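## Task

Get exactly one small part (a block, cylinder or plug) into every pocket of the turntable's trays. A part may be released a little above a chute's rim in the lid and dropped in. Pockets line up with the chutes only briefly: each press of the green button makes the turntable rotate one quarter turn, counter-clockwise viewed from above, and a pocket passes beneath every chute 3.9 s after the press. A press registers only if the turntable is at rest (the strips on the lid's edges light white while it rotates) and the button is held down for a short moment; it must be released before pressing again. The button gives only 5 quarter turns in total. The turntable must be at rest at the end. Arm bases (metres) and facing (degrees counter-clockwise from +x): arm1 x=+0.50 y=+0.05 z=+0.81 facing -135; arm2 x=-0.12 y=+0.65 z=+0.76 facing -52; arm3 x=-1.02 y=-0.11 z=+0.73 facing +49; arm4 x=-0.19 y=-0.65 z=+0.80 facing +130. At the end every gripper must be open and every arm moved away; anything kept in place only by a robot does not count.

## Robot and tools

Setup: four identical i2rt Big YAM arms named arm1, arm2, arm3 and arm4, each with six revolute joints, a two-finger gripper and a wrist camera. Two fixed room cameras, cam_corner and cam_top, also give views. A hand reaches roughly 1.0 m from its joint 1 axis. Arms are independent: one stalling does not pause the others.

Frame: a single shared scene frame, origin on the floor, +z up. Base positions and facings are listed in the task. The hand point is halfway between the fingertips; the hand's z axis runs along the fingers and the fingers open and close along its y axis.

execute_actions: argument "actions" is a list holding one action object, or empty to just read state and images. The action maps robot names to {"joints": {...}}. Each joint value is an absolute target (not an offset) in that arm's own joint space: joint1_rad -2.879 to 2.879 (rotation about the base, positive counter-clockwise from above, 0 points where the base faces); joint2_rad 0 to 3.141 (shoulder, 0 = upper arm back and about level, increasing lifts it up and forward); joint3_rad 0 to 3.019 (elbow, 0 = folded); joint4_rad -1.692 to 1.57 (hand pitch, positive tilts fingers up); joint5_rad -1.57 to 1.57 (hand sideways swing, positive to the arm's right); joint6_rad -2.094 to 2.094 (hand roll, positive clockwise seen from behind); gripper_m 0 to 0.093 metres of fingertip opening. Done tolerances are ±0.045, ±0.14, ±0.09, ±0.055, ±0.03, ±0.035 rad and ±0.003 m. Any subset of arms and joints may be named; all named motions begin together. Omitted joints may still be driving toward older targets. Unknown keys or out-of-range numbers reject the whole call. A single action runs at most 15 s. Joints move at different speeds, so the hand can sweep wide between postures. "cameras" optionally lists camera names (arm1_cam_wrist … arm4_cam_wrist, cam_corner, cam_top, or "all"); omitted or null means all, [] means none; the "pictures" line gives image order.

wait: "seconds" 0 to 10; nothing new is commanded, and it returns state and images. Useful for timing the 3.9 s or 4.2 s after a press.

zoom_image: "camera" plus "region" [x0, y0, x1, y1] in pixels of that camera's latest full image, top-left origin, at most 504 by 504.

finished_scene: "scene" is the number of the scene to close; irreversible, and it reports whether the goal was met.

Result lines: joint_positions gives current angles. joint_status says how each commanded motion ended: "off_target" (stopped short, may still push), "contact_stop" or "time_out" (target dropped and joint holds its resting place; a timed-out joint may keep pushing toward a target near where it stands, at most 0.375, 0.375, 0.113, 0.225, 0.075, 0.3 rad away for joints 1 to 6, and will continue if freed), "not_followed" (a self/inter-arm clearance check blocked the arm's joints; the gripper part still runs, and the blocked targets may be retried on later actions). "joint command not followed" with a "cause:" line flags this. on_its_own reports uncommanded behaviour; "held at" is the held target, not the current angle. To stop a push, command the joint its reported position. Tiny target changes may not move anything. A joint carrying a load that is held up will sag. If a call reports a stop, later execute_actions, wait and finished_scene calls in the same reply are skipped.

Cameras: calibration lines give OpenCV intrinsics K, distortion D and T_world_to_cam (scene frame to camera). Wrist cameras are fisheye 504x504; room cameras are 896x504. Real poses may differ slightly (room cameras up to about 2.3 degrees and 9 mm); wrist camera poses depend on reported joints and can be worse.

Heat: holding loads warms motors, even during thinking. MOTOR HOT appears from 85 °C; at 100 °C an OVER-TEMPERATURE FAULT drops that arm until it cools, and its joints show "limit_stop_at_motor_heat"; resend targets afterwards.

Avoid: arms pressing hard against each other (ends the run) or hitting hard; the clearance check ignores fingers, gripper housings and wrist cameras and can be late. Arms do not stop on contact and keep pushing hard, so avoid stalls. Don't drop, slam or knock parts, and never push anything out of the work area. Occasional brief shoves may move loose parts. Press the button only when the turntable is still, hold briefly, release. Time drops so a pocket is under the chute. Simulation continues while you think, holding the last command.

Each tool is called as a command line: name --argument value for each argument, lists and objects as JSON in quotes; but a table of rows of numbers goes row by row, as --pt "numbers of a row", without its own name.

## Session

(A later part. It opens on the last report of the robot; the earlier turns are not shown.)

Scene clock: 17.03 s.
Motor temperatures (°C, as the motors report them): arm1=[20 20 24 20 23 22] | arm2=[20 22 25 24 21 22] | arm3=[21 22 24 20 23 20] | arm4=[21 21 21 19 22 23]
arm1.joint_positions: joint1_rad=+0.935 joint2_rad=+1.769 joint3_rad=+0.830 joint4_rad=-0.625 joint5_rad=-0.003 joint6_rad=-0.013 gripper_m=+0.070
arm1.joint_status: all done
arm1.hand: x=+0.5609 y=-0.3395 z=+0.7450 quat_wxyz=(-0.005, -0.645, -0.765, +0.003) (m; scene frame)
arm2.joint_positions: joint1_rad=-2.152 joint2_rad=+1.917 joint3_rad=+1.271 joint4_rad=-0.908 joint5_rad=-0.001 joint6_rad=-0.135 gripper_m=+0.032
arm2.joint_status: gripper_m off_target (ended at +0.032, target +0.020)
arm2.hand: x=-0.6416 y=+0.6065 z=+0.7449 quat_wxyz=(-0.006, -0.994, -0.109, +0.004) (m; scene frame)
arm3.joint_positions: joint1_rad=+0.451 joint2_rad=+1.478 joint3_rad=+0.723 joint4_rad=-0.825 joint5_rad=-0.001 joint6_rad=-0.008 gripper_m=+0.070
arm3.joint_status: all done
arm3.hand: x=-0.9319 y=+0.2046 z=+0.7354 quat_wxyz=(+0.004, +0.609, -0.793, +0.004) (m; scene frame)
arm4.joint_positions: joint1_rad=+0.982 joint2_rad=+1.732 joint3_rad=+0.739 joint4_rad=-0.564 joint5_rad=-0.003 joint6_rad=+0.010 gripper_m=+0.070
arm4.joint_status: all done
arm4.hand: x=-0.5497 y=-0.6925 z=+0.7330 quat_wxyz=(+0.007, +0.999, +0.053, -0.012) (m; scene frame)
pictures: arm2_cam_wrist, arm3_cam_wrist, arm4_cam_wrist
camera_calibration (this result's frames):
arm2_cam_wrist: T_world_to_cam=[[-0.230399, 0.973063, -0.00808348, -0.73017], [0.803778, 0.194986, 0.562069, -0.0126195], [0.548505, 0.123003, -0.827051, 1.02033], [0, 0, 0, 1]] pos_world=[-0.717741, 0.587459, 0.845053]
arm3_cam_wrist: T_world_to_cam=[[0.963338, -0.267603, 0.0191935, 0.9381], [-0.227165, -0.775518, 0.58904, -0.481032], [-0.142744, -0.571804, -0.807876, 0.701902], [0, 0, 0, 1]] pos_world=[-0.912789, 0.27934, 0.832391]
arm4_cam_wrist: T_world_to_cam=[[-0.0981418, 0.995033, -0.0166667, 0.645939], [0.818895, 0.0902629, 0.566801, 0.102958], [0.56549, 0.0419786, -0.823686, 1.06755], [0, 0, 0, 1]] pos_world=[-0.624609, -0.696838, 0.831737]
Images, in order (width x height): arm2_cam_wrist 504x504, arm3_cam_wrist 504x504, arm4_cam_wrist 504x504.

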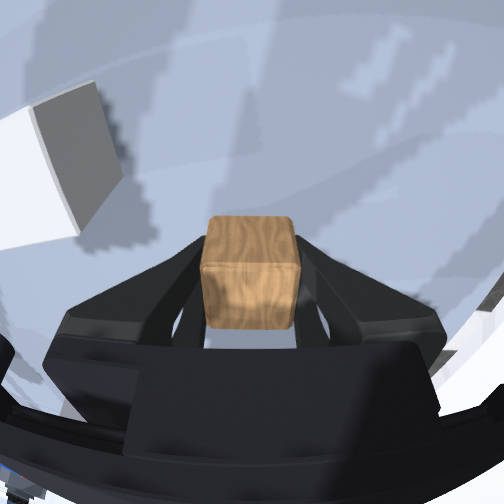

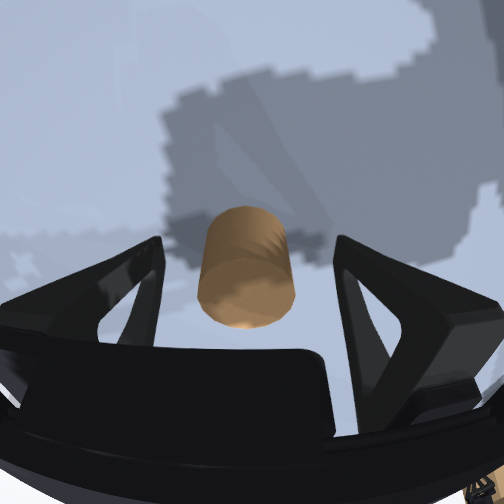

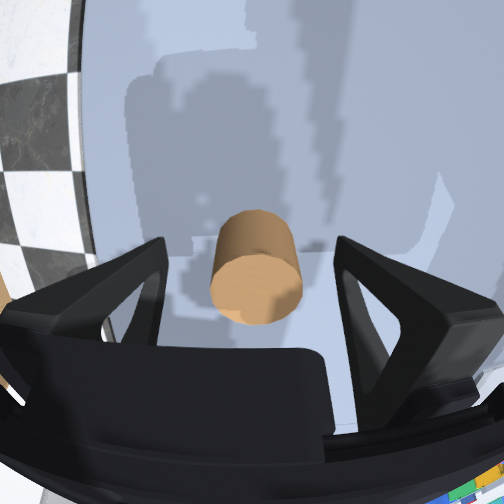

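execute_actions --actions '[{"arm1": {"joints": {"gripper_m": 0.02}}, "arm2": {"joints": {"joint2_rad": 1.469, "joint4_rad": -1.373}}, "arm3": {"joints": {"gripper_m": 0.02}}, "arm4": {"joints": {"joint2_rad": 1.765}}}]' --cameras '["arm1_cam_wrist", "arm3_cam_wrist", "arm4_cam_wrist"]'

Scene clock: 18.73 s.
Motor temperatures (°C, as the motors report them): arm1=[20 20 24 20 23 22] | arm2=[20 22 25 24 21 22] | arm3=[21 22 24 20 23 20] | arm4=[21 21 21 19 22 23]
arm1.joint_positions: joint1_rad=+0.935 joint2_rad=+1.770 joint3_rad=+0.830 joint4_rad=-0.625 joint5_rad=-0.002 joint6_rad=-0.013 gripper_m=+0.030
arm1.joint_status: gripper_m off_target (ended at +0.030, target +0.020)
arm1.hand: x=+0.5609 y=-0.3395 z=+0.7449 quat_wxyz=(-0.004, -0.645, -0.764, +0.003) (m; scene frame)
arm2.joint_positions: joint1_rad=-2.152 joint2_rad=+1.455 joint3_rad=+1.271 joint4_rad=-1.363 joint5_rad=-0.001 joint6_rad=-0.135 gripper_m=+0.032
arm2.joint_status: all done
arm2.hand: x=-0.5476 y=+0.6168 z=+0.9567 quat_wxyz=(-0.006, -0.994, -0.109, +0.008) (m; scene frame)
arm3.joint_positions: joint1_rad=+0.451 joint2_rad=+1.478 joint3_rad=+0.723 joint4_rad=-0.825 joint5_rad=-0.001 joint6_rad=-0.008 gripper_m=+0.032
arm3.joint_status: gripper_m off_target (ended at +0.032, target +0.020)
arm3.hand: x=-0.9319 y=+0.2046 z=+0.7354 quat_wxyz=(+0.004, +0.609, -0.793, +0.004) (m; scene frame)
arm4.joint_positions: joint1_rad=+0.982 joint2_rad=+1.745 joint3_rad=+0.739 joint4_rad=-0.564 joint5_rad=-0.003 joint6_rad=+0.010 gripper_m=+0.070
arm4.joint_status: all done
arm4.hand: x=-0.5470 y=-0.6923 z=+0.7285 quat_wxyz=(+0.007, +0.999, +0.053, -0.005) (m; scene frame)
pictures: arm1_cam_wrist, arm3_cam_wrist, arm4_cam_wrist
camera_calibration (this result's frames):
arm1_cam_wrist: T_world_to_cam=[[-0.983286, -0.181471, -0.0147218, 0.497832], [-0.155917, 0.797546, 0.582761, -0.0696388], [-0.0940129, 0.575316, -0.81251, 0.981665], [0, 0, 0, 1]] pos_world=[0.570942, -0.418886, 0.845525]
arm3_cam_wrist: T_world_to_cam=[[0.963338, -0.267603, 0.0191935, 0.9381], [-0.227165, -0.775518, 0.58904, -0.481032], [-0.142744, -0.571804, -0.807876, 0.701902], [0, 0, 0, 1]] pos_world=[-0.912789, 0.27934, 0.832391]
arm4_cam_wrist: T_world_to_cam=[[-0.0980612, 0.995045, -0.0164364, 0.645749], [0.811293, 0.089496, 0.57775, 0.0906542], [0.576358, 0.0433201, -0.816049, 1.06359], [0, 0, 0, 1]] pos_world=[-0.623233, -0.696737, 0.82618]
Images, in order (width x height): arm1_cam_wrist 504x504, arm3_cam_wrist 504x504, arm4_cam_wrist 504x504.

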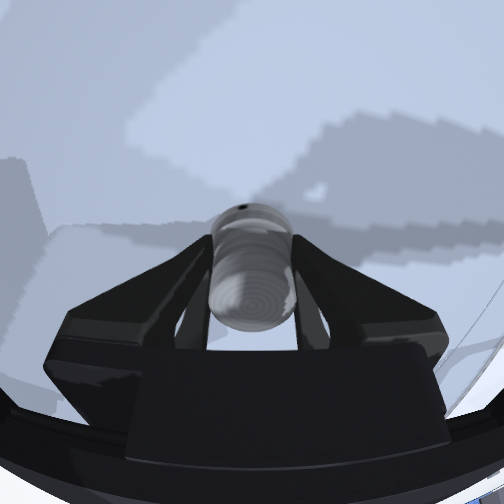

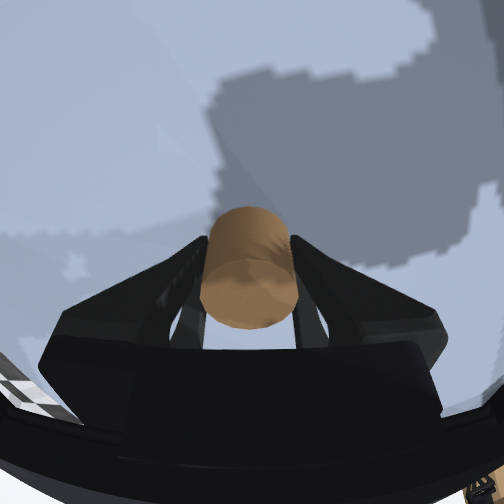

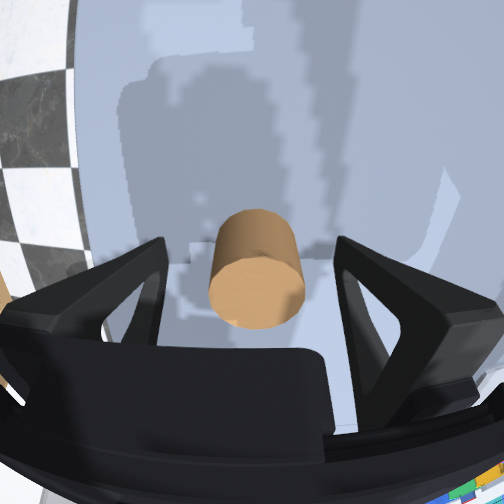

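execute_actions --actions '[{"arm1": {"joints": {"joint2_rad": 0.98, "joint4_rad": -1.421}}, "arm2": {"joints": {"joint1_rad": -0.752, "joint6_rad": -0.3}}, "arm3": {"joints": {"joint1_rad": -0.815, "joint2_rad": 1.265, "joint3_rad": 1.167, "joint4_rad": -1.472}}, "arm4": {"joints": {"gripper_m": 0.02}}}]' --cameras '["arm2_cam_wrist", "arm3_cam_wrist", "cam_top"]'

Scene clock: 20.87 s.
Motor temperatures (°C, as the motors report them): arm1=[20 20 25 20 23 22] | arm2=[20 22 25 23 21 22] | arm3=[21 22 24 20 23 20] | arm4=[21 21 21 19 22 23]
arm1.joint_positions: joint1_rad=+0.935 joint2_rad=+0.983 joint3_rad=+0.830 joint4_rad=-1.405 joint5_rad=-0.002 joint6_rad=-0.013 gripper_m=+0.030
arm1.joint_status: all done
arm1.hand: x=+0.5388 y=-0.1990 z=+0.9895 quat_wxyz=(-0.007, -0.645, -0.764, +0.005) (m; scene frame)
arm2.joint_positions: joint1_rad=-0.746 joint2_rad=+1.461 joint3_rad=+1.271 joint4_rad=-1.363 joint5_rad=-0.001 joint6_rad=-0.286 gripper_m=+0.032
arm2.joint_status: all done
arm2.hand: x=-0.1568 y=+0.2261 z=+0.9623 quat_wxyz=(-0.013, -0.631, -0.776, +0.008) (m; scene frame)
arm3.joint_positions: joint1_rad=-0.818 joint2_rad=+1.253 joint3_rad=+1.149 joint4_rad=-1.463 joint5_rad=+0.001 joint6_rad=-0.008 gripper_m=+0.032
arm3.joint_status: all done
arm3.hand: x=-0.6718 y=-0.1024 z=+0.9562 quat_wxyz=(-0.002, +0.020, -1.000, +0.002) (m; scene frame)
arm4.joint_positions: joint1_rad=+0.982 joint2_rad=+1.745 joint3_rad=+0.739 joint4_rad=-0.564 joint5_rad=-0.002 joint6_rad=+0.009 gripper_m=+0.032
arm4.joint_status: gripper_m off_target (ended at +0.032, target +0.020)
arm4.hand: x=-0.5470 y=-0.6922 z=+0.7285 quat_wxyz=(+0.007, +0.999, +0.053, -0.005) (m; scene frame)
pictures: arm2_cam_wrist, arm3_cam_wrist, cam_top
camera_calibration (this result's frames):
arm2_cam_wrist: T_world_to_cam=[[-0.976072, -0.217446, 0.000483662, -0.102614], [-0.18203, 0.818306, 0.545198, -0.729624], [-0.118947, 0.532064, -0.838307, 0.794641], [0, 0, 0, 1]] pos_world=[-0.138451, 0.151942, 1.06399]
arm3_cam_wrist: T_world_to_cam=[[0.0299976, -0.999323, 0.0213094, -0.102826], [-0.817205, -0.0122436, 0.576217, -1.09605], [-0.575566, -0.0346992, -0.817019, 0.514864], [0, 0, 0, 1]] pos_world=[-0.596278, -0.0983105, 1.05441]
Images, in order (width x height): arm2_cam_wrist 504x504, arm3_cam_wrist 504x504, cam_top 896x504.

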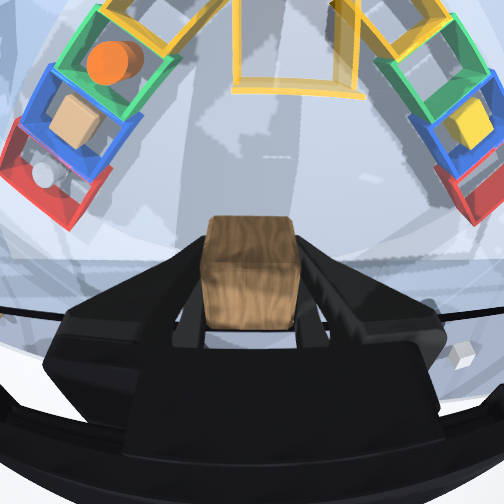

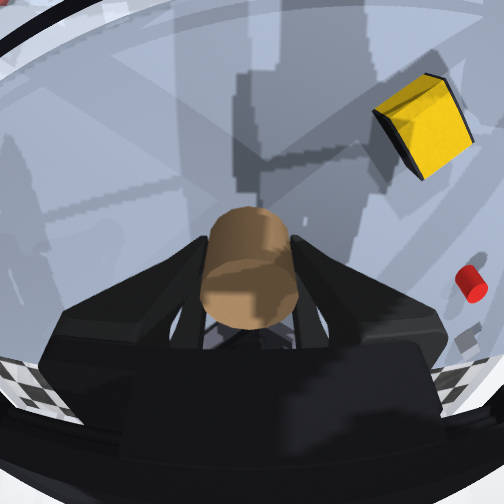

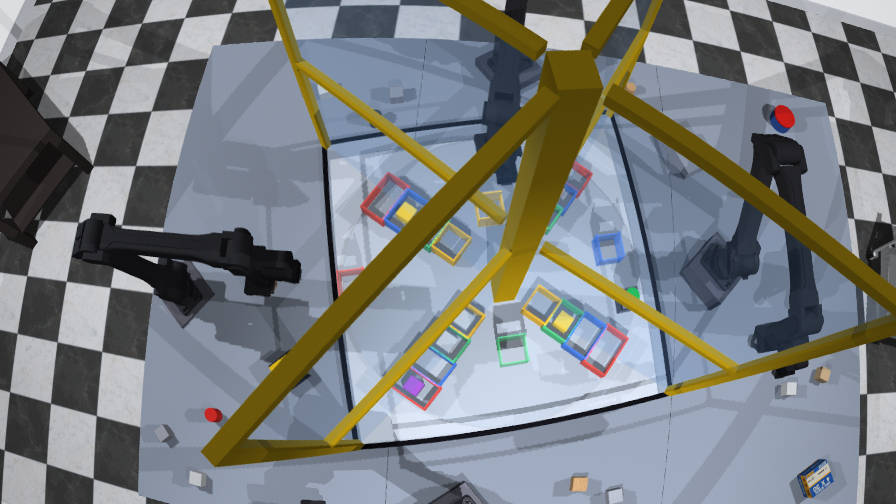

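execute_actions --actions '[{"arm1": {"joints": {"joint1_rad": -0.783}}, "arm2": {"joints": {"joint1_rad": -0.73, "joint3_rad": 1.515, "joint4_rad": -1.335}}, "arm3": {"joints": {"joint3_rad": 1.68, "joint4_rad": -1.5}}, "arm4": {"joints": {"joint2_rad": 0.629, "joint4_rad": -1.68}}}]' --cameras '["arm1_cam_wrist", "arm3_cam_wrist", "cam_top"]'

Scene clock: 23.70 s.
Motor temperatures (°C, as the motors report them): arm1=[20 20 25 20 23 22] | arm2=[20 22 26 23 21 22] | arm3=[21 22 24 20 23 20] | arm4=[21 21 22 19 22 23]
arm1.joint_positions: joint1_rad=-0.779 joint2_rad=+0.983 joint3_rad=+0.830 joint4_rad=-1.405 joint5_rad=+0.000 joint6_rad=-0.012 gripper_m=+0.030
arm1.joint_status: all done
arm1.hand: x=+0.2511 y=+0.0440 z=+0.9884 quat_wxyz=(-0.002, -1.000, -0.013, +0.006) (m; scene frame)
arm2.joint_positions: joint1_rad=-0.736 joint2_rad=+1.464 joint3_rad=+1.477 joint4_rad=-1.341 joint5_rad=-0.001 joint6_rad=-0.286 gripper_m=+0.032
arm2.joint_status: all done
arm2.hand: x=-0.1580 y=+0.1644 z=+1.0473 quat_wxyz=(-0.076, -0.623, -0.772, +0.100) (m; scene frame)
arm3.joint_positions: joint1_rad=-0.818 joint2_rad=+1.255 joint3_rad=+1.640 joint4_rad=-1.497 joint5_rad=+0.001 joint6_rad=-0.008 gripper_m=+0.032
arm3.joint_status: all done
arm3.hand: x=-0.5891 y=-0.0991 z=+1.1651 quat_wxyz=(-0.228, +0.020, -0.973, -0.001) (m; scene frame)
arm4.joint_positions: joint1_rad=+0.982 joint2_rad=+0.633 joint3_rad=+0.739 joint4_rad=-1.670 joint5_rad=-0.002 joint6_rad=+0.009 gripper_m=+0.032
arm4.joint_status: all done
arm4.hand: x=-0.3249 y=-0.6635 z=+1.0069 quat_wxyz=(+0.007, +0.999, +0.053, -0.008) (m; scene frame)
pictures: arm1_cam_wrist, arm3_cam_wrist, cam_top
camera_calibration (this result's frames):
arm1_cam_wrist: T_world_to_cam=[[-0.0381771, 0.999116, -0.0176251, -0.0199424], [0.812778, 0.0413081, 0.581107, -0.773966], [0.581321, 0.00785962, -0.813637, 0.786313], [0, 0, 0, 1]] pos_world=[0.171201, 0.0457157, 1.08918]
arm3_cam_wrist: T_world_to_cam=[[0.022145, -0.999586, 0.0183702, -0.107698], [-0.987317, -0.0189765, 0.157623, -0.761966], [-0.157209, -0.0216278, -0.987329, 1.17937], [0, 0, 0, 1]] pos_world=[-0.56451, -0.0966058, 1.2865]
Images, in order (width x height): arm1_cam_wrist 504x504, arm3_cam_wrist 504x504, cam_top 896x504.

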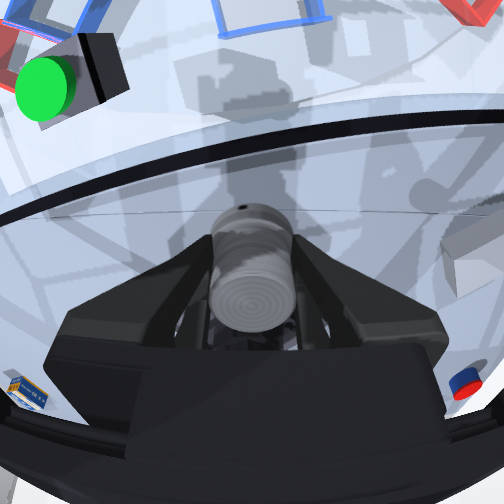

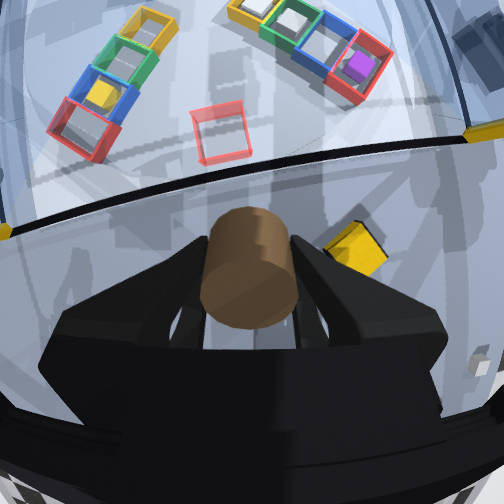

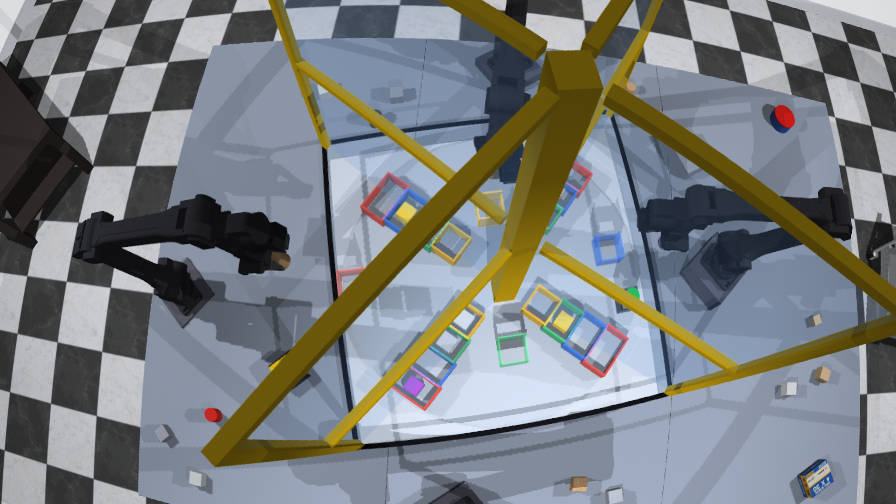

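execute_actions --actions '[{"arm1": {"joints": {"joint1_rad": -0.797, "joint2_rad": 1.36, "joint3_rad": 1.057, "joint4_rad": -1.215}}, "arm2": {"joints": {"joint2_rad": 1.72, "joint3_rad": 1.55}}, "arm3": {"joints": {"joint1_rad": -0.762, "joint2_rad": 1.74, "joint4_rad": -1.45}}, "arm4": {"joints": {"joint1_rad": -0.927}}}]'

Scene clock: 26.43 s.
Motor temperatures (°C, as the motors report them): arm1=[20 20 26 20 23 22] | arm2=[20 22 27 23 21 22] | arm3=[21 22 25 20 23 20] | arm4=[21 21 22 19 22 23]
arm1.joint_positions: joint1_rad=-0.789 joint2_rad=+1.374 joint3_rad=+1.010 joint4_rad=-1.224 joint5_rad=+0.000 joint6_rad=-0.012 gripper_m=+0.030
arm1.joint_status: all done
arm1.hand: x=+0.1329 y=+0.0457 z=+0.9424 quat_wxyz=(-0.002, -1.000, -0.008, -0.009) (m; scene frame)
arm2.joint_positions: joint1_rad=-0.736 joint2_rad=+1.732 joint3_rad=+1.516 joint4_rad=-1.341 joint5_rad=-0.001 joint6_rad=-0.286 gripper_m=+0.032
arm2.joint_status: all done
arm2.hand: x=-0.1595 y=+0.1271 z=+0.9325 quat_wxyz=(-0.011, -0.627, -0.779, +0.007) (m; scene frame)
arm3.joint_positions: joint1_rad=-0.760 joint2_rad=+1.741 joint3_rad=+1.656 joint4_rad=-1.455 joint5_rad=+0.001 joint6_rad=-0.008 gripper_m=+0.032
arm3.joint_status: all done
arm3.hand: x=-0.4816 y=-0.0647 z=+0.9445 quat_wxyz=(-0.016, +0.049, -0.999, +0.001) (m; scene frame)
arm4.joint_positions: joint1_rad=-0.922 joint2_rad=+0.633 joint3_rad=+0.739 joint4_rad=-1.670 joint5_rad=-0.001 joint6_rad=+0.008 gripper_m=+0.032
arm4.joint_status: all done
arm4.hand: x=-0.1577 y=-0.5129 z=+1.0036 quat_wxyz=(+0.005, +0.623, -0.782, -0.001) (m; scene frame)
pictures: arm1_cam_wrist, arm2_cam_wrist, arm3_cam_wrist, arm4_cam_wrist, cam_corner, cam_top
camera_calibration (this result's frames):
arm1_cam_wrist: T_world_to_cam=[[-0.0282417, 0.999432, -0.0183603, -0.0276377], [0.795458, 0.0335936, 0.605077, -0.671208], [0.605351, 0.00248361, -0.795955, 0.797991], [0, 0, 0, 1]] pos_world=[0.0500725, 0.0481884, 1.04079]
arm2_cam_wrist: T_world_to_cam=[[-0.973943, -0.22679, -0.000746635, -0.124034], [-0.189985, 0.814077, 0.548802, -0.636939], [-0.123855, 0.534644, -0.835952, 0.818687], [0, 0, 0, 1]] pos_world=[-0.140413, 0.0526815, 1.03384]
arm3_cam_wrist: T_world_to_cam=[[0.0877474, -0.995915, 0.0212962, -0.0425618], [-0.830245, -0.0613038, 0.554018, -0.921853], [-0.550449, -0.0662946, -0.832233, 0.640467], [0, 0, 0, 1]] pos_world=[-0.409085, -0.0564415, 1.04465]
arm4_cam_wrist: T_world_to_cam=[[0.972877, -0.23108, -0.0106061, 0.0441171], [-0.180108, -0.785456, 0.592131, -1.01974], [-0.14516, -0.574161, -0.805772, 0.615145], [0, 0, 0, 1]] pos_world=[-0.137289, -0.437575, 1.09995]
Images, in order (width x height): arm1_cam_wrist 504x504, arm2_cam_wrist 504x504, arm3_cam_wrist 504x504, arm4_cam_wrist 504x504, cam_corner 896x504, cam_top 896x504.

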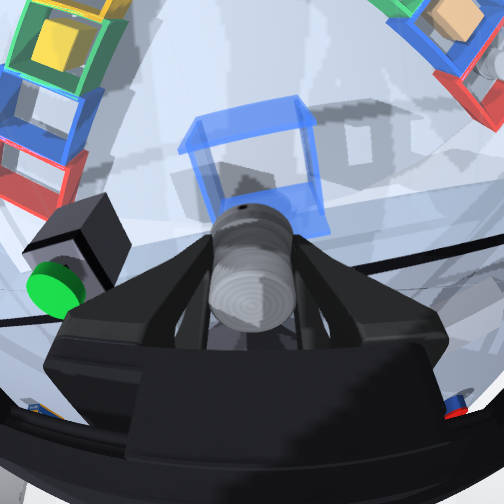

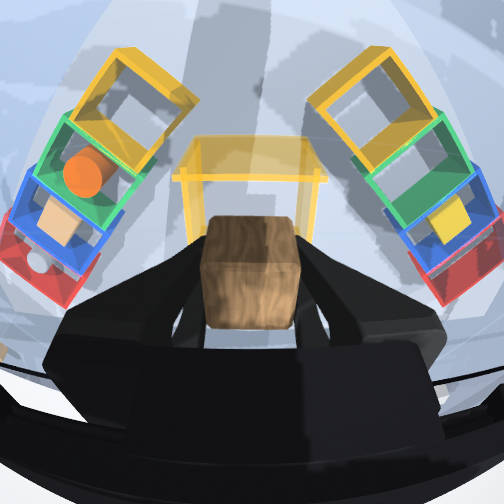

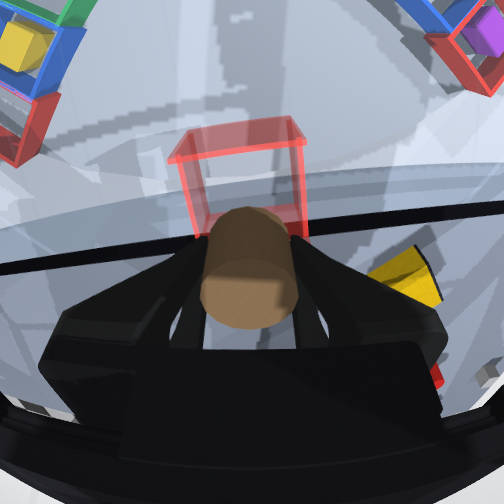

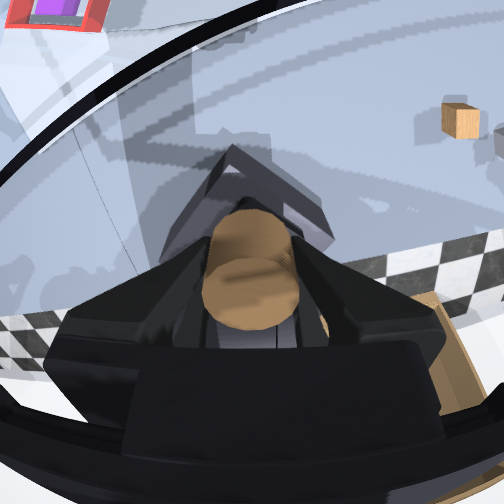

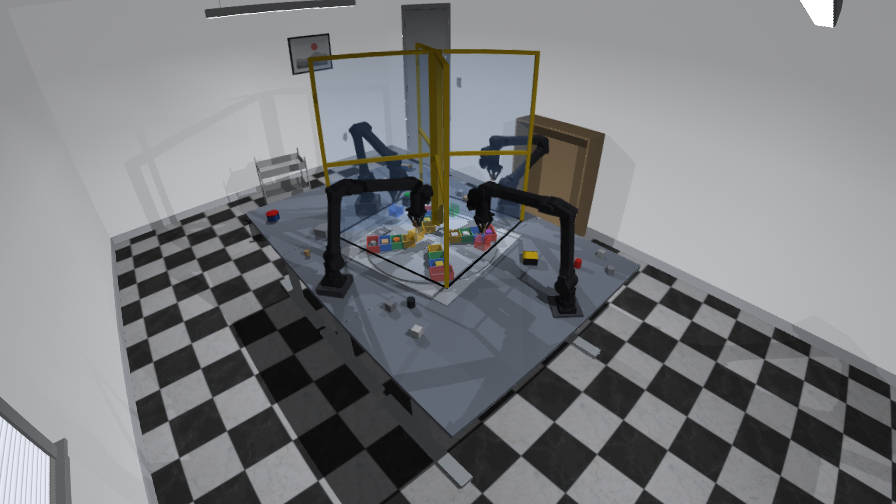

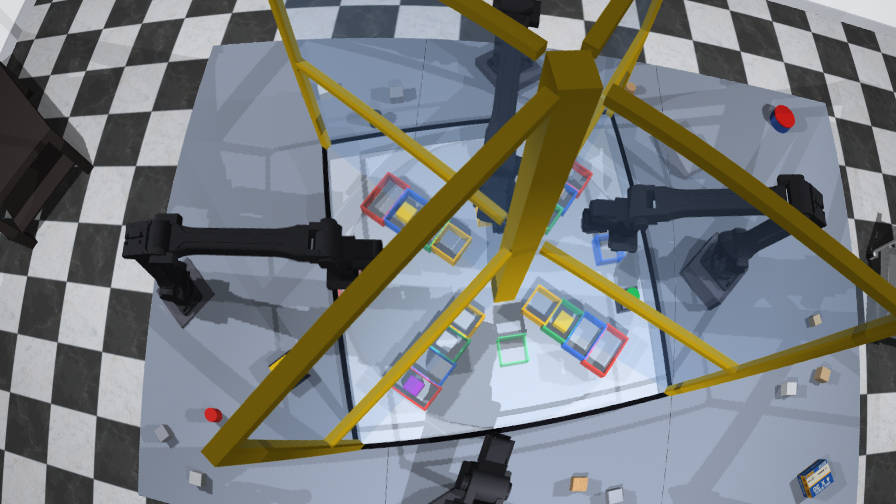

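Let me zoom for precise rim geometry.

zoom_image --camera "arm1_cam_wrist" --region '[160, 80, 350, 270]'

zoom_image --camera "arm2_cam_wrist" --region '[160, 110, 350, 300]'

zoom_image --camera "arm3_cam_wrist" --region '[150, 90, 340, 280]'

Region (160, 80, 350, 270) of arm1_cam_wrist's 504x504 image, scaled by 2.653, with more detail than that image has.

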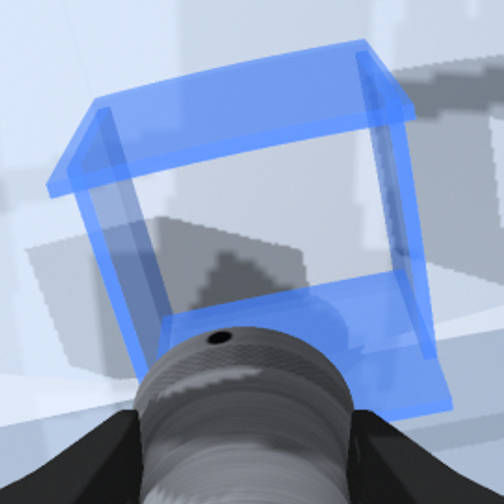

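Region (160, 110, 350, 300) of arm2_cam_wrist's 504x504 image, scaled by 2.653, with more detail than that image has.

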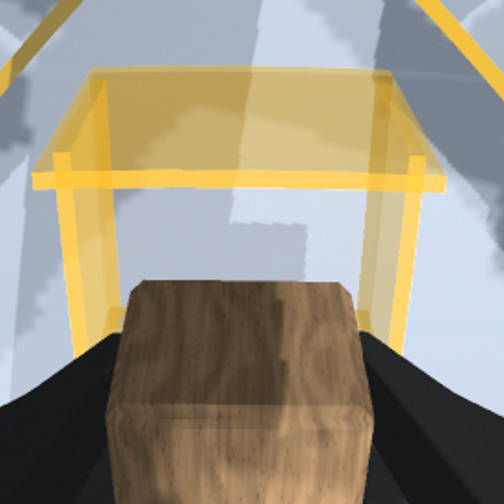

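Region (150, 90, 340, 280) of arm3_cam_wrist's 504x504 image, scaled by 2.653, with more detail than that image has.

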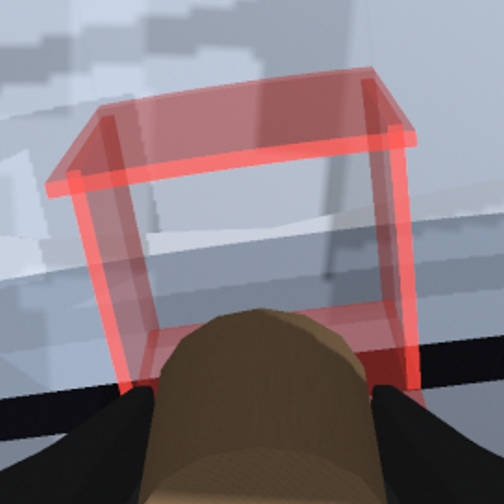

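execute_actions --actions '[{"arm1": {"joints": {"joint1_rad": -0.405, "joint2_rad": 1.27, "joint3_rad": 0.965, "joint6_rad": -0.245}}, "arm2": {"joints": {"joint3_rad": 1.495}}, "arm3": {"joints": {"joint2_rad": 1.78, "joint3_rad": 1.626, "joint4_rad": -1.42, "joint6_rad": -0.15}}, "arm4": {"joints": {"joint3_rad": 1.35, "joint4_rad": -1.4}}}]' --cameras '["arm1_cam_wrist", "arm2_cam_wrist", "arm3_cam_wrist", "cam_corner"]'

Scene clock: 29.27 s.
Motor temperatures (°C, as the motors report them): arm1=[20 20 26 20 23 22] | arm2=[20 22 27 23 21 22] | arm3=[21 22 25 20 23 20] | arm4=[21 21 23 19 22 23]
arm1.joint_positions: joint1_rad=-0.404 joint2_rad=+1.278 joint3_rad=+0.965 joint4_rad=-1.224 joint5_rad=+0.000 joint6_rad=-0.231 gripper_m=+0.030
arm1.joint_status: all done
arm1.hand: x=+0.1766 y=-0.0850 z=+0.9588 quat_wxyz=(-0.003, -0.952, -0.305, +0.017) (m; scene frame)
arm2.joint_positions: joint1_rad=-0.736 joint2_rad=+1.732 joint3_rad=+1.507 joint4_rad=-1.341 joint5_rad=-0.001 joint6_rad=-0.286 gripper_m=+0.032
arm2.joint_status: all done
arm2.hand: x=-0.1592 y=+0.1301 z=+0.9292 quat_wxyz=(-0.009, -0.627, -0.779, +0.003) (m; scene frame)
arm3.joint_positions: joint1_rad=-0.760 joint2_rad=+1.757 joint3_rad=+1.637 joint4_rad=-1.430 joint5_rad=+0.001 joint6_rad=-0.139 gripper_m=+0.032
arm3.joint_status: all done
arm3.hand: x=-0.4793 y=-0.0645 z=+0.9289 quat_wxyz=(-0.011, +0.115, -0.993, +0.002) (m; scene frame)
arm4.joint_positions: joint1_rad=-0.922 joint2_rad=+0.632 joint3_rad=+1.311 joint4_rad=-1.412 joint5_rad=-0.001 joint6_rad=+0.008 gripper_m=+0.032
arm4.joint_status: all done
arm4.hand: x=-0.1338 y=-0.4137 z=+1.2826 quat_wxyz=(-0.309, +0.570, -0.717, -0.255) (m; scene frame)
pictures: arm1_cam_wrist, arm2_cam_wrist, arm3_cam_wrist, cam_corner
camera_calibration (this result's frames):
arm1_cam_wrist: T_world_to_cam=[[-0.590977, 0.80664, -0.0087994, 0.178355], [0.66388, 0.492524, 0.562746, -0.60862], [0.458267, 0.326728, -0.826583, 0.867795], [0, 0, 0, 1]] pos_world=[0.111773, -0.127641, 1.06137]
arm2_cam_wrist: T_world_to_cam=[[-0.973921, -0.226862, -0.00333857, -0.120698], [-0.190404, 0.809226, 0.555787, -0.643454], [-0.123385, 0.541928, -0.831318, 0.809209], [0, 0, 0, 1]] pos_world=[-0.140222, 0.054785, 1.02993]
arm3_cam_wrist: T_world_to_cam=[[0.217449, -0.975773, 0.0241494, 0.0185519], [-0.809899, -0.166565, 0.562423, -0.916219], [-0.544774, -0.141857, -0.826497, 0.621237], [0, 0, 0, 1]] pos_world=[-0.407645, -0.046381, 1.0283]
Images, in order (width x height): arm1_cam_wrist 504x504, arm2_cam_wrist 504x504, arm3_cam_wrist 504x504, cam_corner 896x504.

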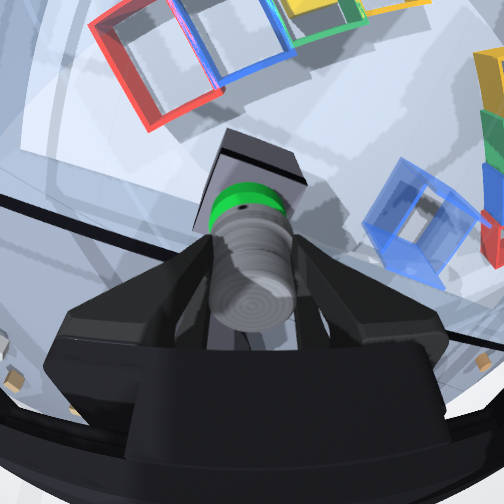

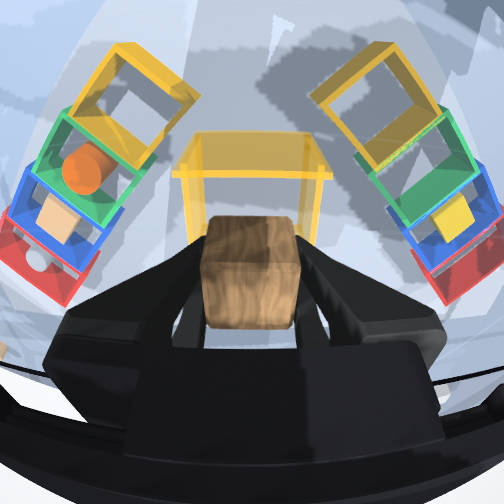

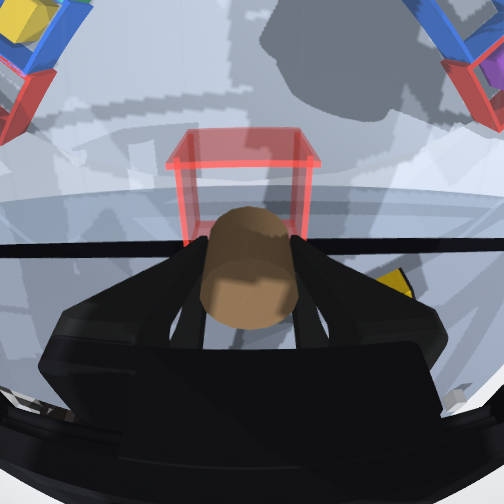

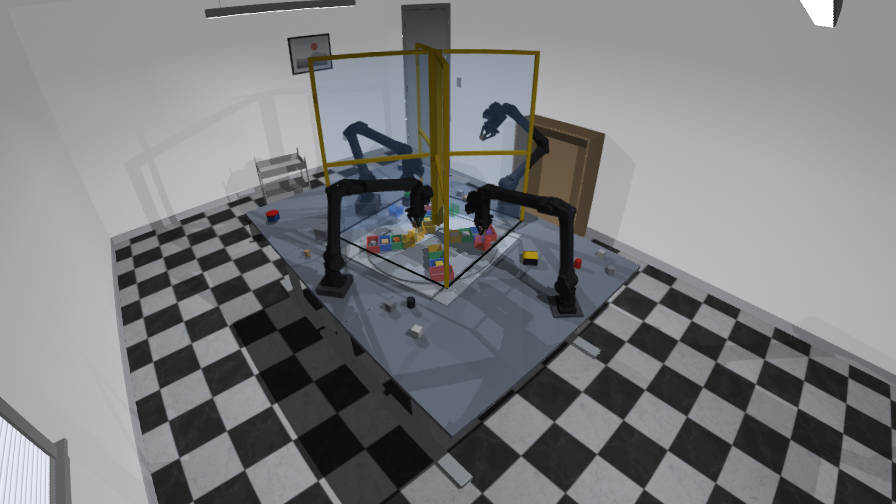

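zoom_image --camera "arm1_cam_wrist" --region '[170, 110, 340, 280]'

zoom_image --camera "arm3_cam_wrist" --region '[150, 100, 340, 290]'

Region (170, 110, 340, 280) of arm1_cam_wrist's 504x504 image, scaled by 2.965, with more detail than that image has.

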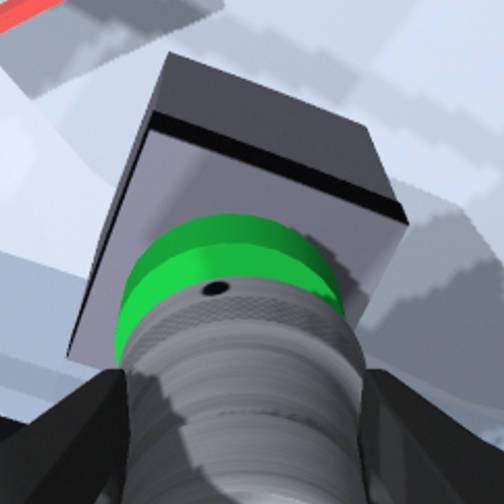

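Region (150, 100, 340, 290) of arm3_cam_wrist's 504x504 image, scaled by 2.653, with more detail than that image has.

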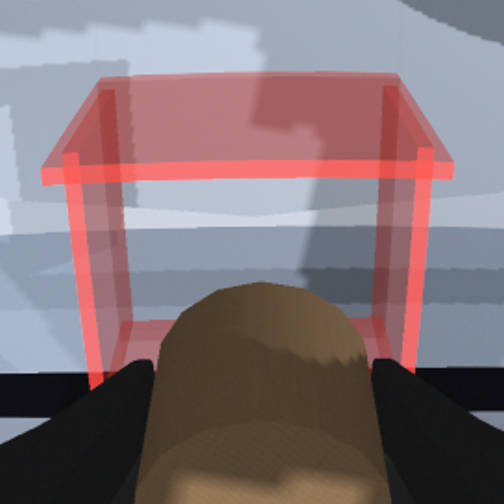

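execute_actions --actions '[]' --cameras '[]'

execute_actions --actions '[{"arm1": {"joints": {"joint1_rad": -0.81, "joint2_rad": 1.33, "joint3_rad": 1.06, "joint4_rad": -1.18}}}]' --cameras '[]'

execute_actions --actions '[{"arm1": {"joints": {"joint2_rad": 1.405}}}]' --cameras '["arm1_cam_wrist"]'

Scene clock: 30.37 s.
Motor temperatures (°C, as the motors report them): arm1=[20 20 26 20 23 22] | arm2=[20 23 27 23 21 22] | arm3=[21 22 25 20 23 20] | arm4=[21 21 23 19 22 23]
arm1.joint_positions: joint1_rad=-0.404 joint2_rad=+1.278 joint3_rad=+0.965 joint4_rad=-1.224 joint5_rad=+0.000 joint6_rad=-0.231 gripper_m=+0.030
arm1.joint_status: all done
arm1.hand: x=+0.1766 y=-0.0850 z=+0.9588 quat_wxyz=(-0.003, -0.952, -0.305, +0.017) (m; scene frame)
arm2.joint_positions: joint1_rad=-0.736 joint2_rad=+1.732 joint3_rad=+1.507 joint4_rad=-1.341 joint5_rad=-0.001 joint6_rad=-0.286 gripper_m=+0.032
arm2.joint_status: all done
arm2.hand: x=-0.1592 y=+0.1301 z=+0.9292 quat_wxyz=(-0.009, -0.627, -0.779, +0.003) (m; scene frame)
arm3.joint_positions: joint1_rad=-0.760 joint2_rad=+1.757 joint3_rad=+1.637 joint4_rad=-1.430 joint5_rad=+0.001 joint6_rad=-0.139 gripper_m=+0.032
arm3.joint_status: all done
arm3.hand: x=-0.4793 y=-0.0645 z=+0.9289 quat_wxyz=(-0.011, +0.115, -0.993, +0.002) (m; scene frame)
arm4.joint_positions: joint1_rad=-0.922 joint2_rad=+0.632 joint3_rad=+1.311 joint4_rad=-1.412 joint5_rad=-0.001 joint6_rad=+0.008 gripper_m=+0.032
arm4.joint_status: all done
arm4.hand: x=-0.1338 y=-0.4137 z=+1.2826 quat_wxyz=(-0.309, +0.570, -0.717, -0.255) (m; scene frame)
pictures: none
No camera images: the call's "cameras" was empty. Leave "cameras" out to get every camera's image.

Scene clock: 31.40 s.
Motor temperatures (°C, as the motors report them): arm1=[20 20 27 20 23 22] | arm2=[20 23 27 23 21 22] | arm3=[21 23 25 20 23 20] | arm4=[21 21 23 19 22 23]
arm1.joint_positions: joint1_rad=-0.813 joint2_rad=+1.338 joint3_rad=+0.993 joint4_rad=-1.195 joint5_rad=+0.000 joint6_rad=-0.233 gripper_m=+0.030
arm1.joint_status: all done
arm1.hand: x=+0.1325 y=+0.0548 z=+0.9486 quat_wxyz=(+0.000, -0.994, -0.106, +0.015) (m; scene frame)
arm2.joint_positions: joint1_rad=-0.736 joint2_rad=+1.732 joint3_rad=+1.507 joint4_rad=-1.341 joint5_rad=-0.001 joint6_rad=-0.286 gripper_m=+0.032
arm2.joint_status: not commanded
arm2.hand: x=-0.1592 y=+0.1301 z=+0.9292 quat_wxyz=(-0.009, -0.627, -0.779, +0.003) (m; scene frame)
arm3.joint_positions: joint1_rad=-0.760 joint2_rad=+1.757 joint3_rad=+1.637 joint4_rad=-1.430 joint5_rad=+0.001 joint6_rad=-0.139 gripper_m=+0.032
arm3.joint_status: not commanded
arm3.hand: x=-0.4793 y=-0.0645 z=+0.9289 quat_wxyz=(-0.011, +0.115, -0.993, +0.002) (m; scene frame)
arm4.joint_positions: joint1_rad=-0.922 joint2_rad=+0.632 joint3_rad=+1.311 joint4_rad=-1.412 joint5_rad=-0.001 joint6_rad=+0.008 gripper_m=+0.032
arm4.joint_status: not commanded
arm4.hand: x=-0.1338 y=-0.4137 z=+1.2826 quat_wxyz=(-0.309, +0.570, -0.717, -0.255) (m; scene frame)
pictures: none
No camera images: the call's "cameras" was empty. Leave "cameras" out to get every camera's image.

Scene clock: 32.27 s.
Motor temperatures (°C, as the motors report them): arm1=[20 20 27 20 23 22] | arm2=[20 23 27 23 21 22] | arm3=[21 23 25 20 23 20] | arm4=[21 21 23 19 22 23]
arm1.joint_positions: joint1_rad=-0.813 joint2_rad=+1.415 joint3_rad=+0.996 joint4_rad=-1.195 joint5_rad=+0.000 joint6_rad=-0.233 gripper_m=+0.030
arm1.joint_status: all done
arm1.hand: x=+0.1315 y=+0.0547 z=+0.9233 quat_wxyz=(-0.005, -0.994, -0.106, -0.021) (m; scene frame)
arm2.joint_positions: joint1_rad=-0.736 joint2_rad=+1.732 joint3_rad=+1.507 joint4_rad=-1.341 joint5_rad=-0.001 joint6_rad=-0.286 gripper_m=+0.032
arm2.joint_status: not commanded
arm2.hand: x=-0.1592 y=+0.1301 z=+0.9292 quat_wxyz=(-0.009, -0.627, -0.779, +0.003) (m; scene frame)
arm3.joint_positions: joint1_rad=-0.760 joint2_rad=+1.757 joint3_rad=+1.637 joint4_rad=-1.430 joint5_rad=+0.001 joint6_rad=-0.139 gripper_m=+0.032
arm3.joint_status: not commanded
arm3.hand: x=-0.4793 y=-0.0645 z=+0.9289 quat_wxyz=(-0.011, +0.115, -0.993, +0.002) (m; scene frame)
arm4.joint_positions: joint1_rad=-0.922 joint2_rad=+0.632 joint3_rad=+1.311 joint4_rad=-1.412 joint5_rad=-0.001 joint6_rad=+0.008 gripper_m=+0.032
arm4.joint_status: not commanded
arm4.hand: x=-0.1338 y=-0.4137 z=+1.2826 quat_wxyz=(-0.309, +0.570, -0.717, -0.255) (m; scene frame)
pictures: arm1_cam_wrist
camera_calibration (this result's frames):
arm1_cam_wrist: T_world_to_cam=[[-0.222253, 0.974592, -0.02784, -0.00136158], [0.758493, 0.190772, 0.623133, -0.679278], [0.612611, 0.117376, -0.781621, 0.763076], [0, 0, 0, 1]] pos_world=[0.0474563, 0.0413473, 1.01968]
Images, in order (width x height): arm1_cam_wrist 504x504.

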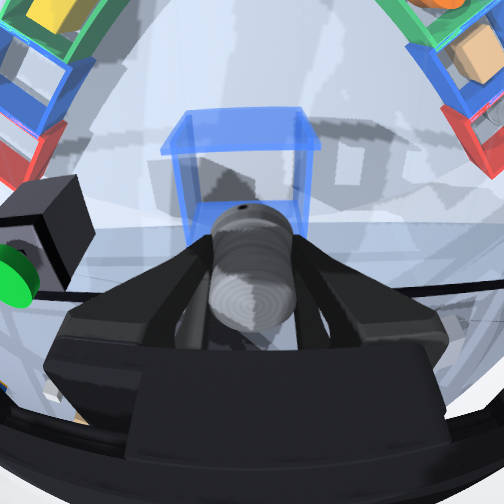

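zoom_image --camera "arm1_cam_wrist" --region '[150, 90, 340, 280]'

Region (150, 90, 340, 280) of arm1_cam_wrist's 504x504 image, scaled by 2.653, with more detail than that image has.

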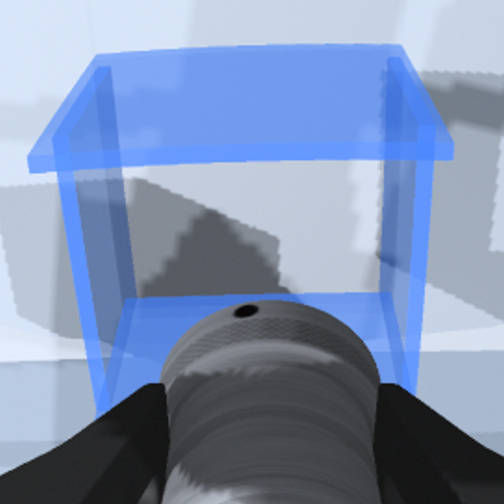

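execute_actions --actions '[{"arm1": {"joints": {"joint1_rad": -0.405, "joint2_rad": 1.325, "joint3_rad": 1.03, "joint4_rad": -1.29}}, "arm4": {"joints": {"joint2_rad": 0.2, "joint3_rad": 0.9, "joint4_rad": -1.68}}}]' --cameras '["arm1_cam_wrist", "cam_top", "cam_corner"]'

zoom_image --camera "cam_top" --region '[380, 280, 640, 450]'

Scene clock: 35.23 s.
Motor temperatures (°C, as the motors report them): arm1=[20 20 27 20 23 22] | arm2=[20 23 27 23 21 22] | arm3=[21 23 25 20 23 20] | arm4=[21 21 24 19 22 23]
arm1.joint_positions: joint1_rad=-0.403 joint2_rad=+1.333 joint3_rad=+0.996 joint4_rad=-1.273 joint5_rad=+0.000 joint6_rad=-0.233 gripper_m=+0.030
arm1.joint_status: all done
arm1.hand: x=+0.1765 y=-0.0855 z=+0.9524 quat_wxyz=(-0.001, -0.952, -0.306, -0.019) (m; scene frame)
arm2.joint_positions: joint1_rad=-0.736 joint2_rad=+1.732 joint3_rad=+1.507 joint4_rad=-1.341 joint5_rad=-0.001 joint6_rad=-0.286 gripper_m=+0.032
arm2.joint_status: not commanded
arm2.hand: x=-0.1592 y=+0.1301 z=+0.9292 quat_wxyz=(-0.009, -0.627, -0.779, +0.003) (m; scene frame)
arm3.joint_positions: joint1_rad=-0.760 joint2_rad=+1.757 joint3_rad=+1.637 joint4_rad=-1.430 joint5_rad=+0.001 joint6_rad=-0.139 gripper_m=+0.032
arm3.joint_status: not commanded
arm3.hand: x=-0.4793 y=-0.0645 z=+0.9289 quat_wxyz=(-0.011, +0.115, -0.993, +0.002) (m; scene frame)
arm4.joint_positions: joint1_rad=-0.922 joint2_rad=+0.204 joint3_rad=+0.897 joint4_rad=-1.676 joint5_rad=-0.001 joint6_rad=+0.008 gripper_m=+0.032
arm4.joint_status: all done
arm4.hand: x=-0.1660 y=-0.5537 z=+1.1134 quat_wxyz=(-0.218, +0.597, -0.751, -0.181) (m; scene frame)
pictures: arm1_cam_wrist, cam_corner, cam_top
camera_calibration (this result's frames):
arm1_cam_wrist: T_world_to_cam=[[-0.592509, 0.805136, -0.0262575, 0.195421], [0.622823, 0.478529, 0.618953, -0.652213], [0.510906, 0.350382, -0.784989, 0.815819], [0, 0, 0, 1]] pos_world=[0.105195, -0.131086, 1.04923]
Images, in order (width x height): arm1_cam_wrist 504x504, cam_corner 896x504, cam_top 896x504.

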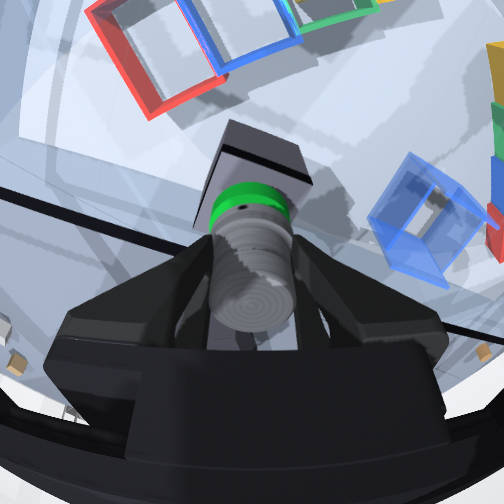

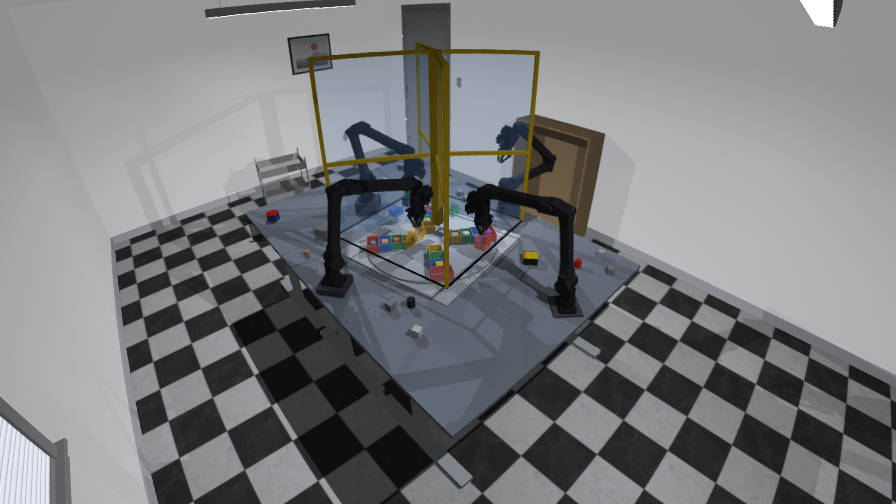

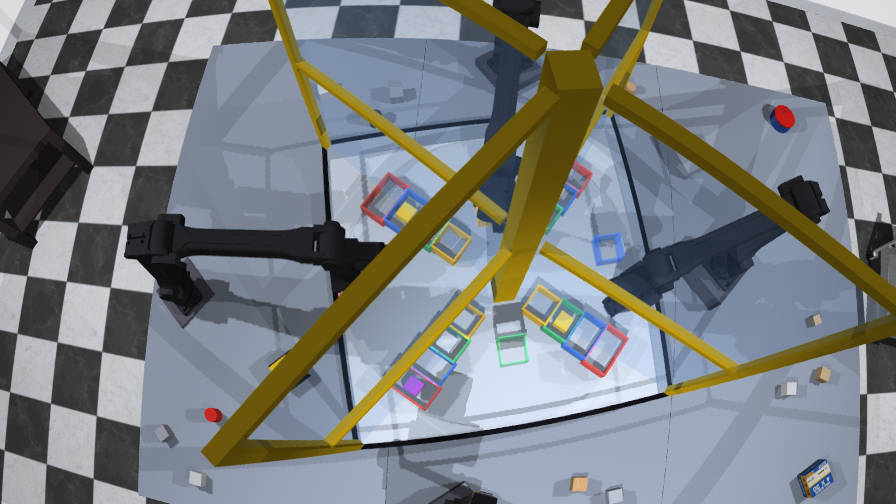

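Region (380, 280, 640, 450) of cam_top's 896x504 image, scaled by 1.938, with more detail than that image has; it fills the top 330 rows of this view, and the rest is white.

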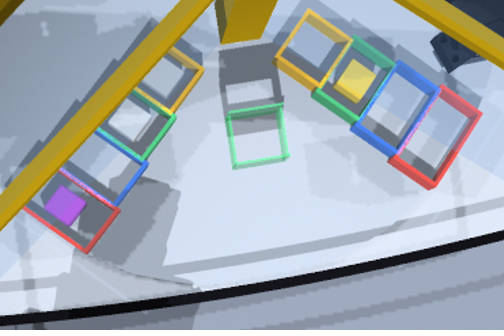

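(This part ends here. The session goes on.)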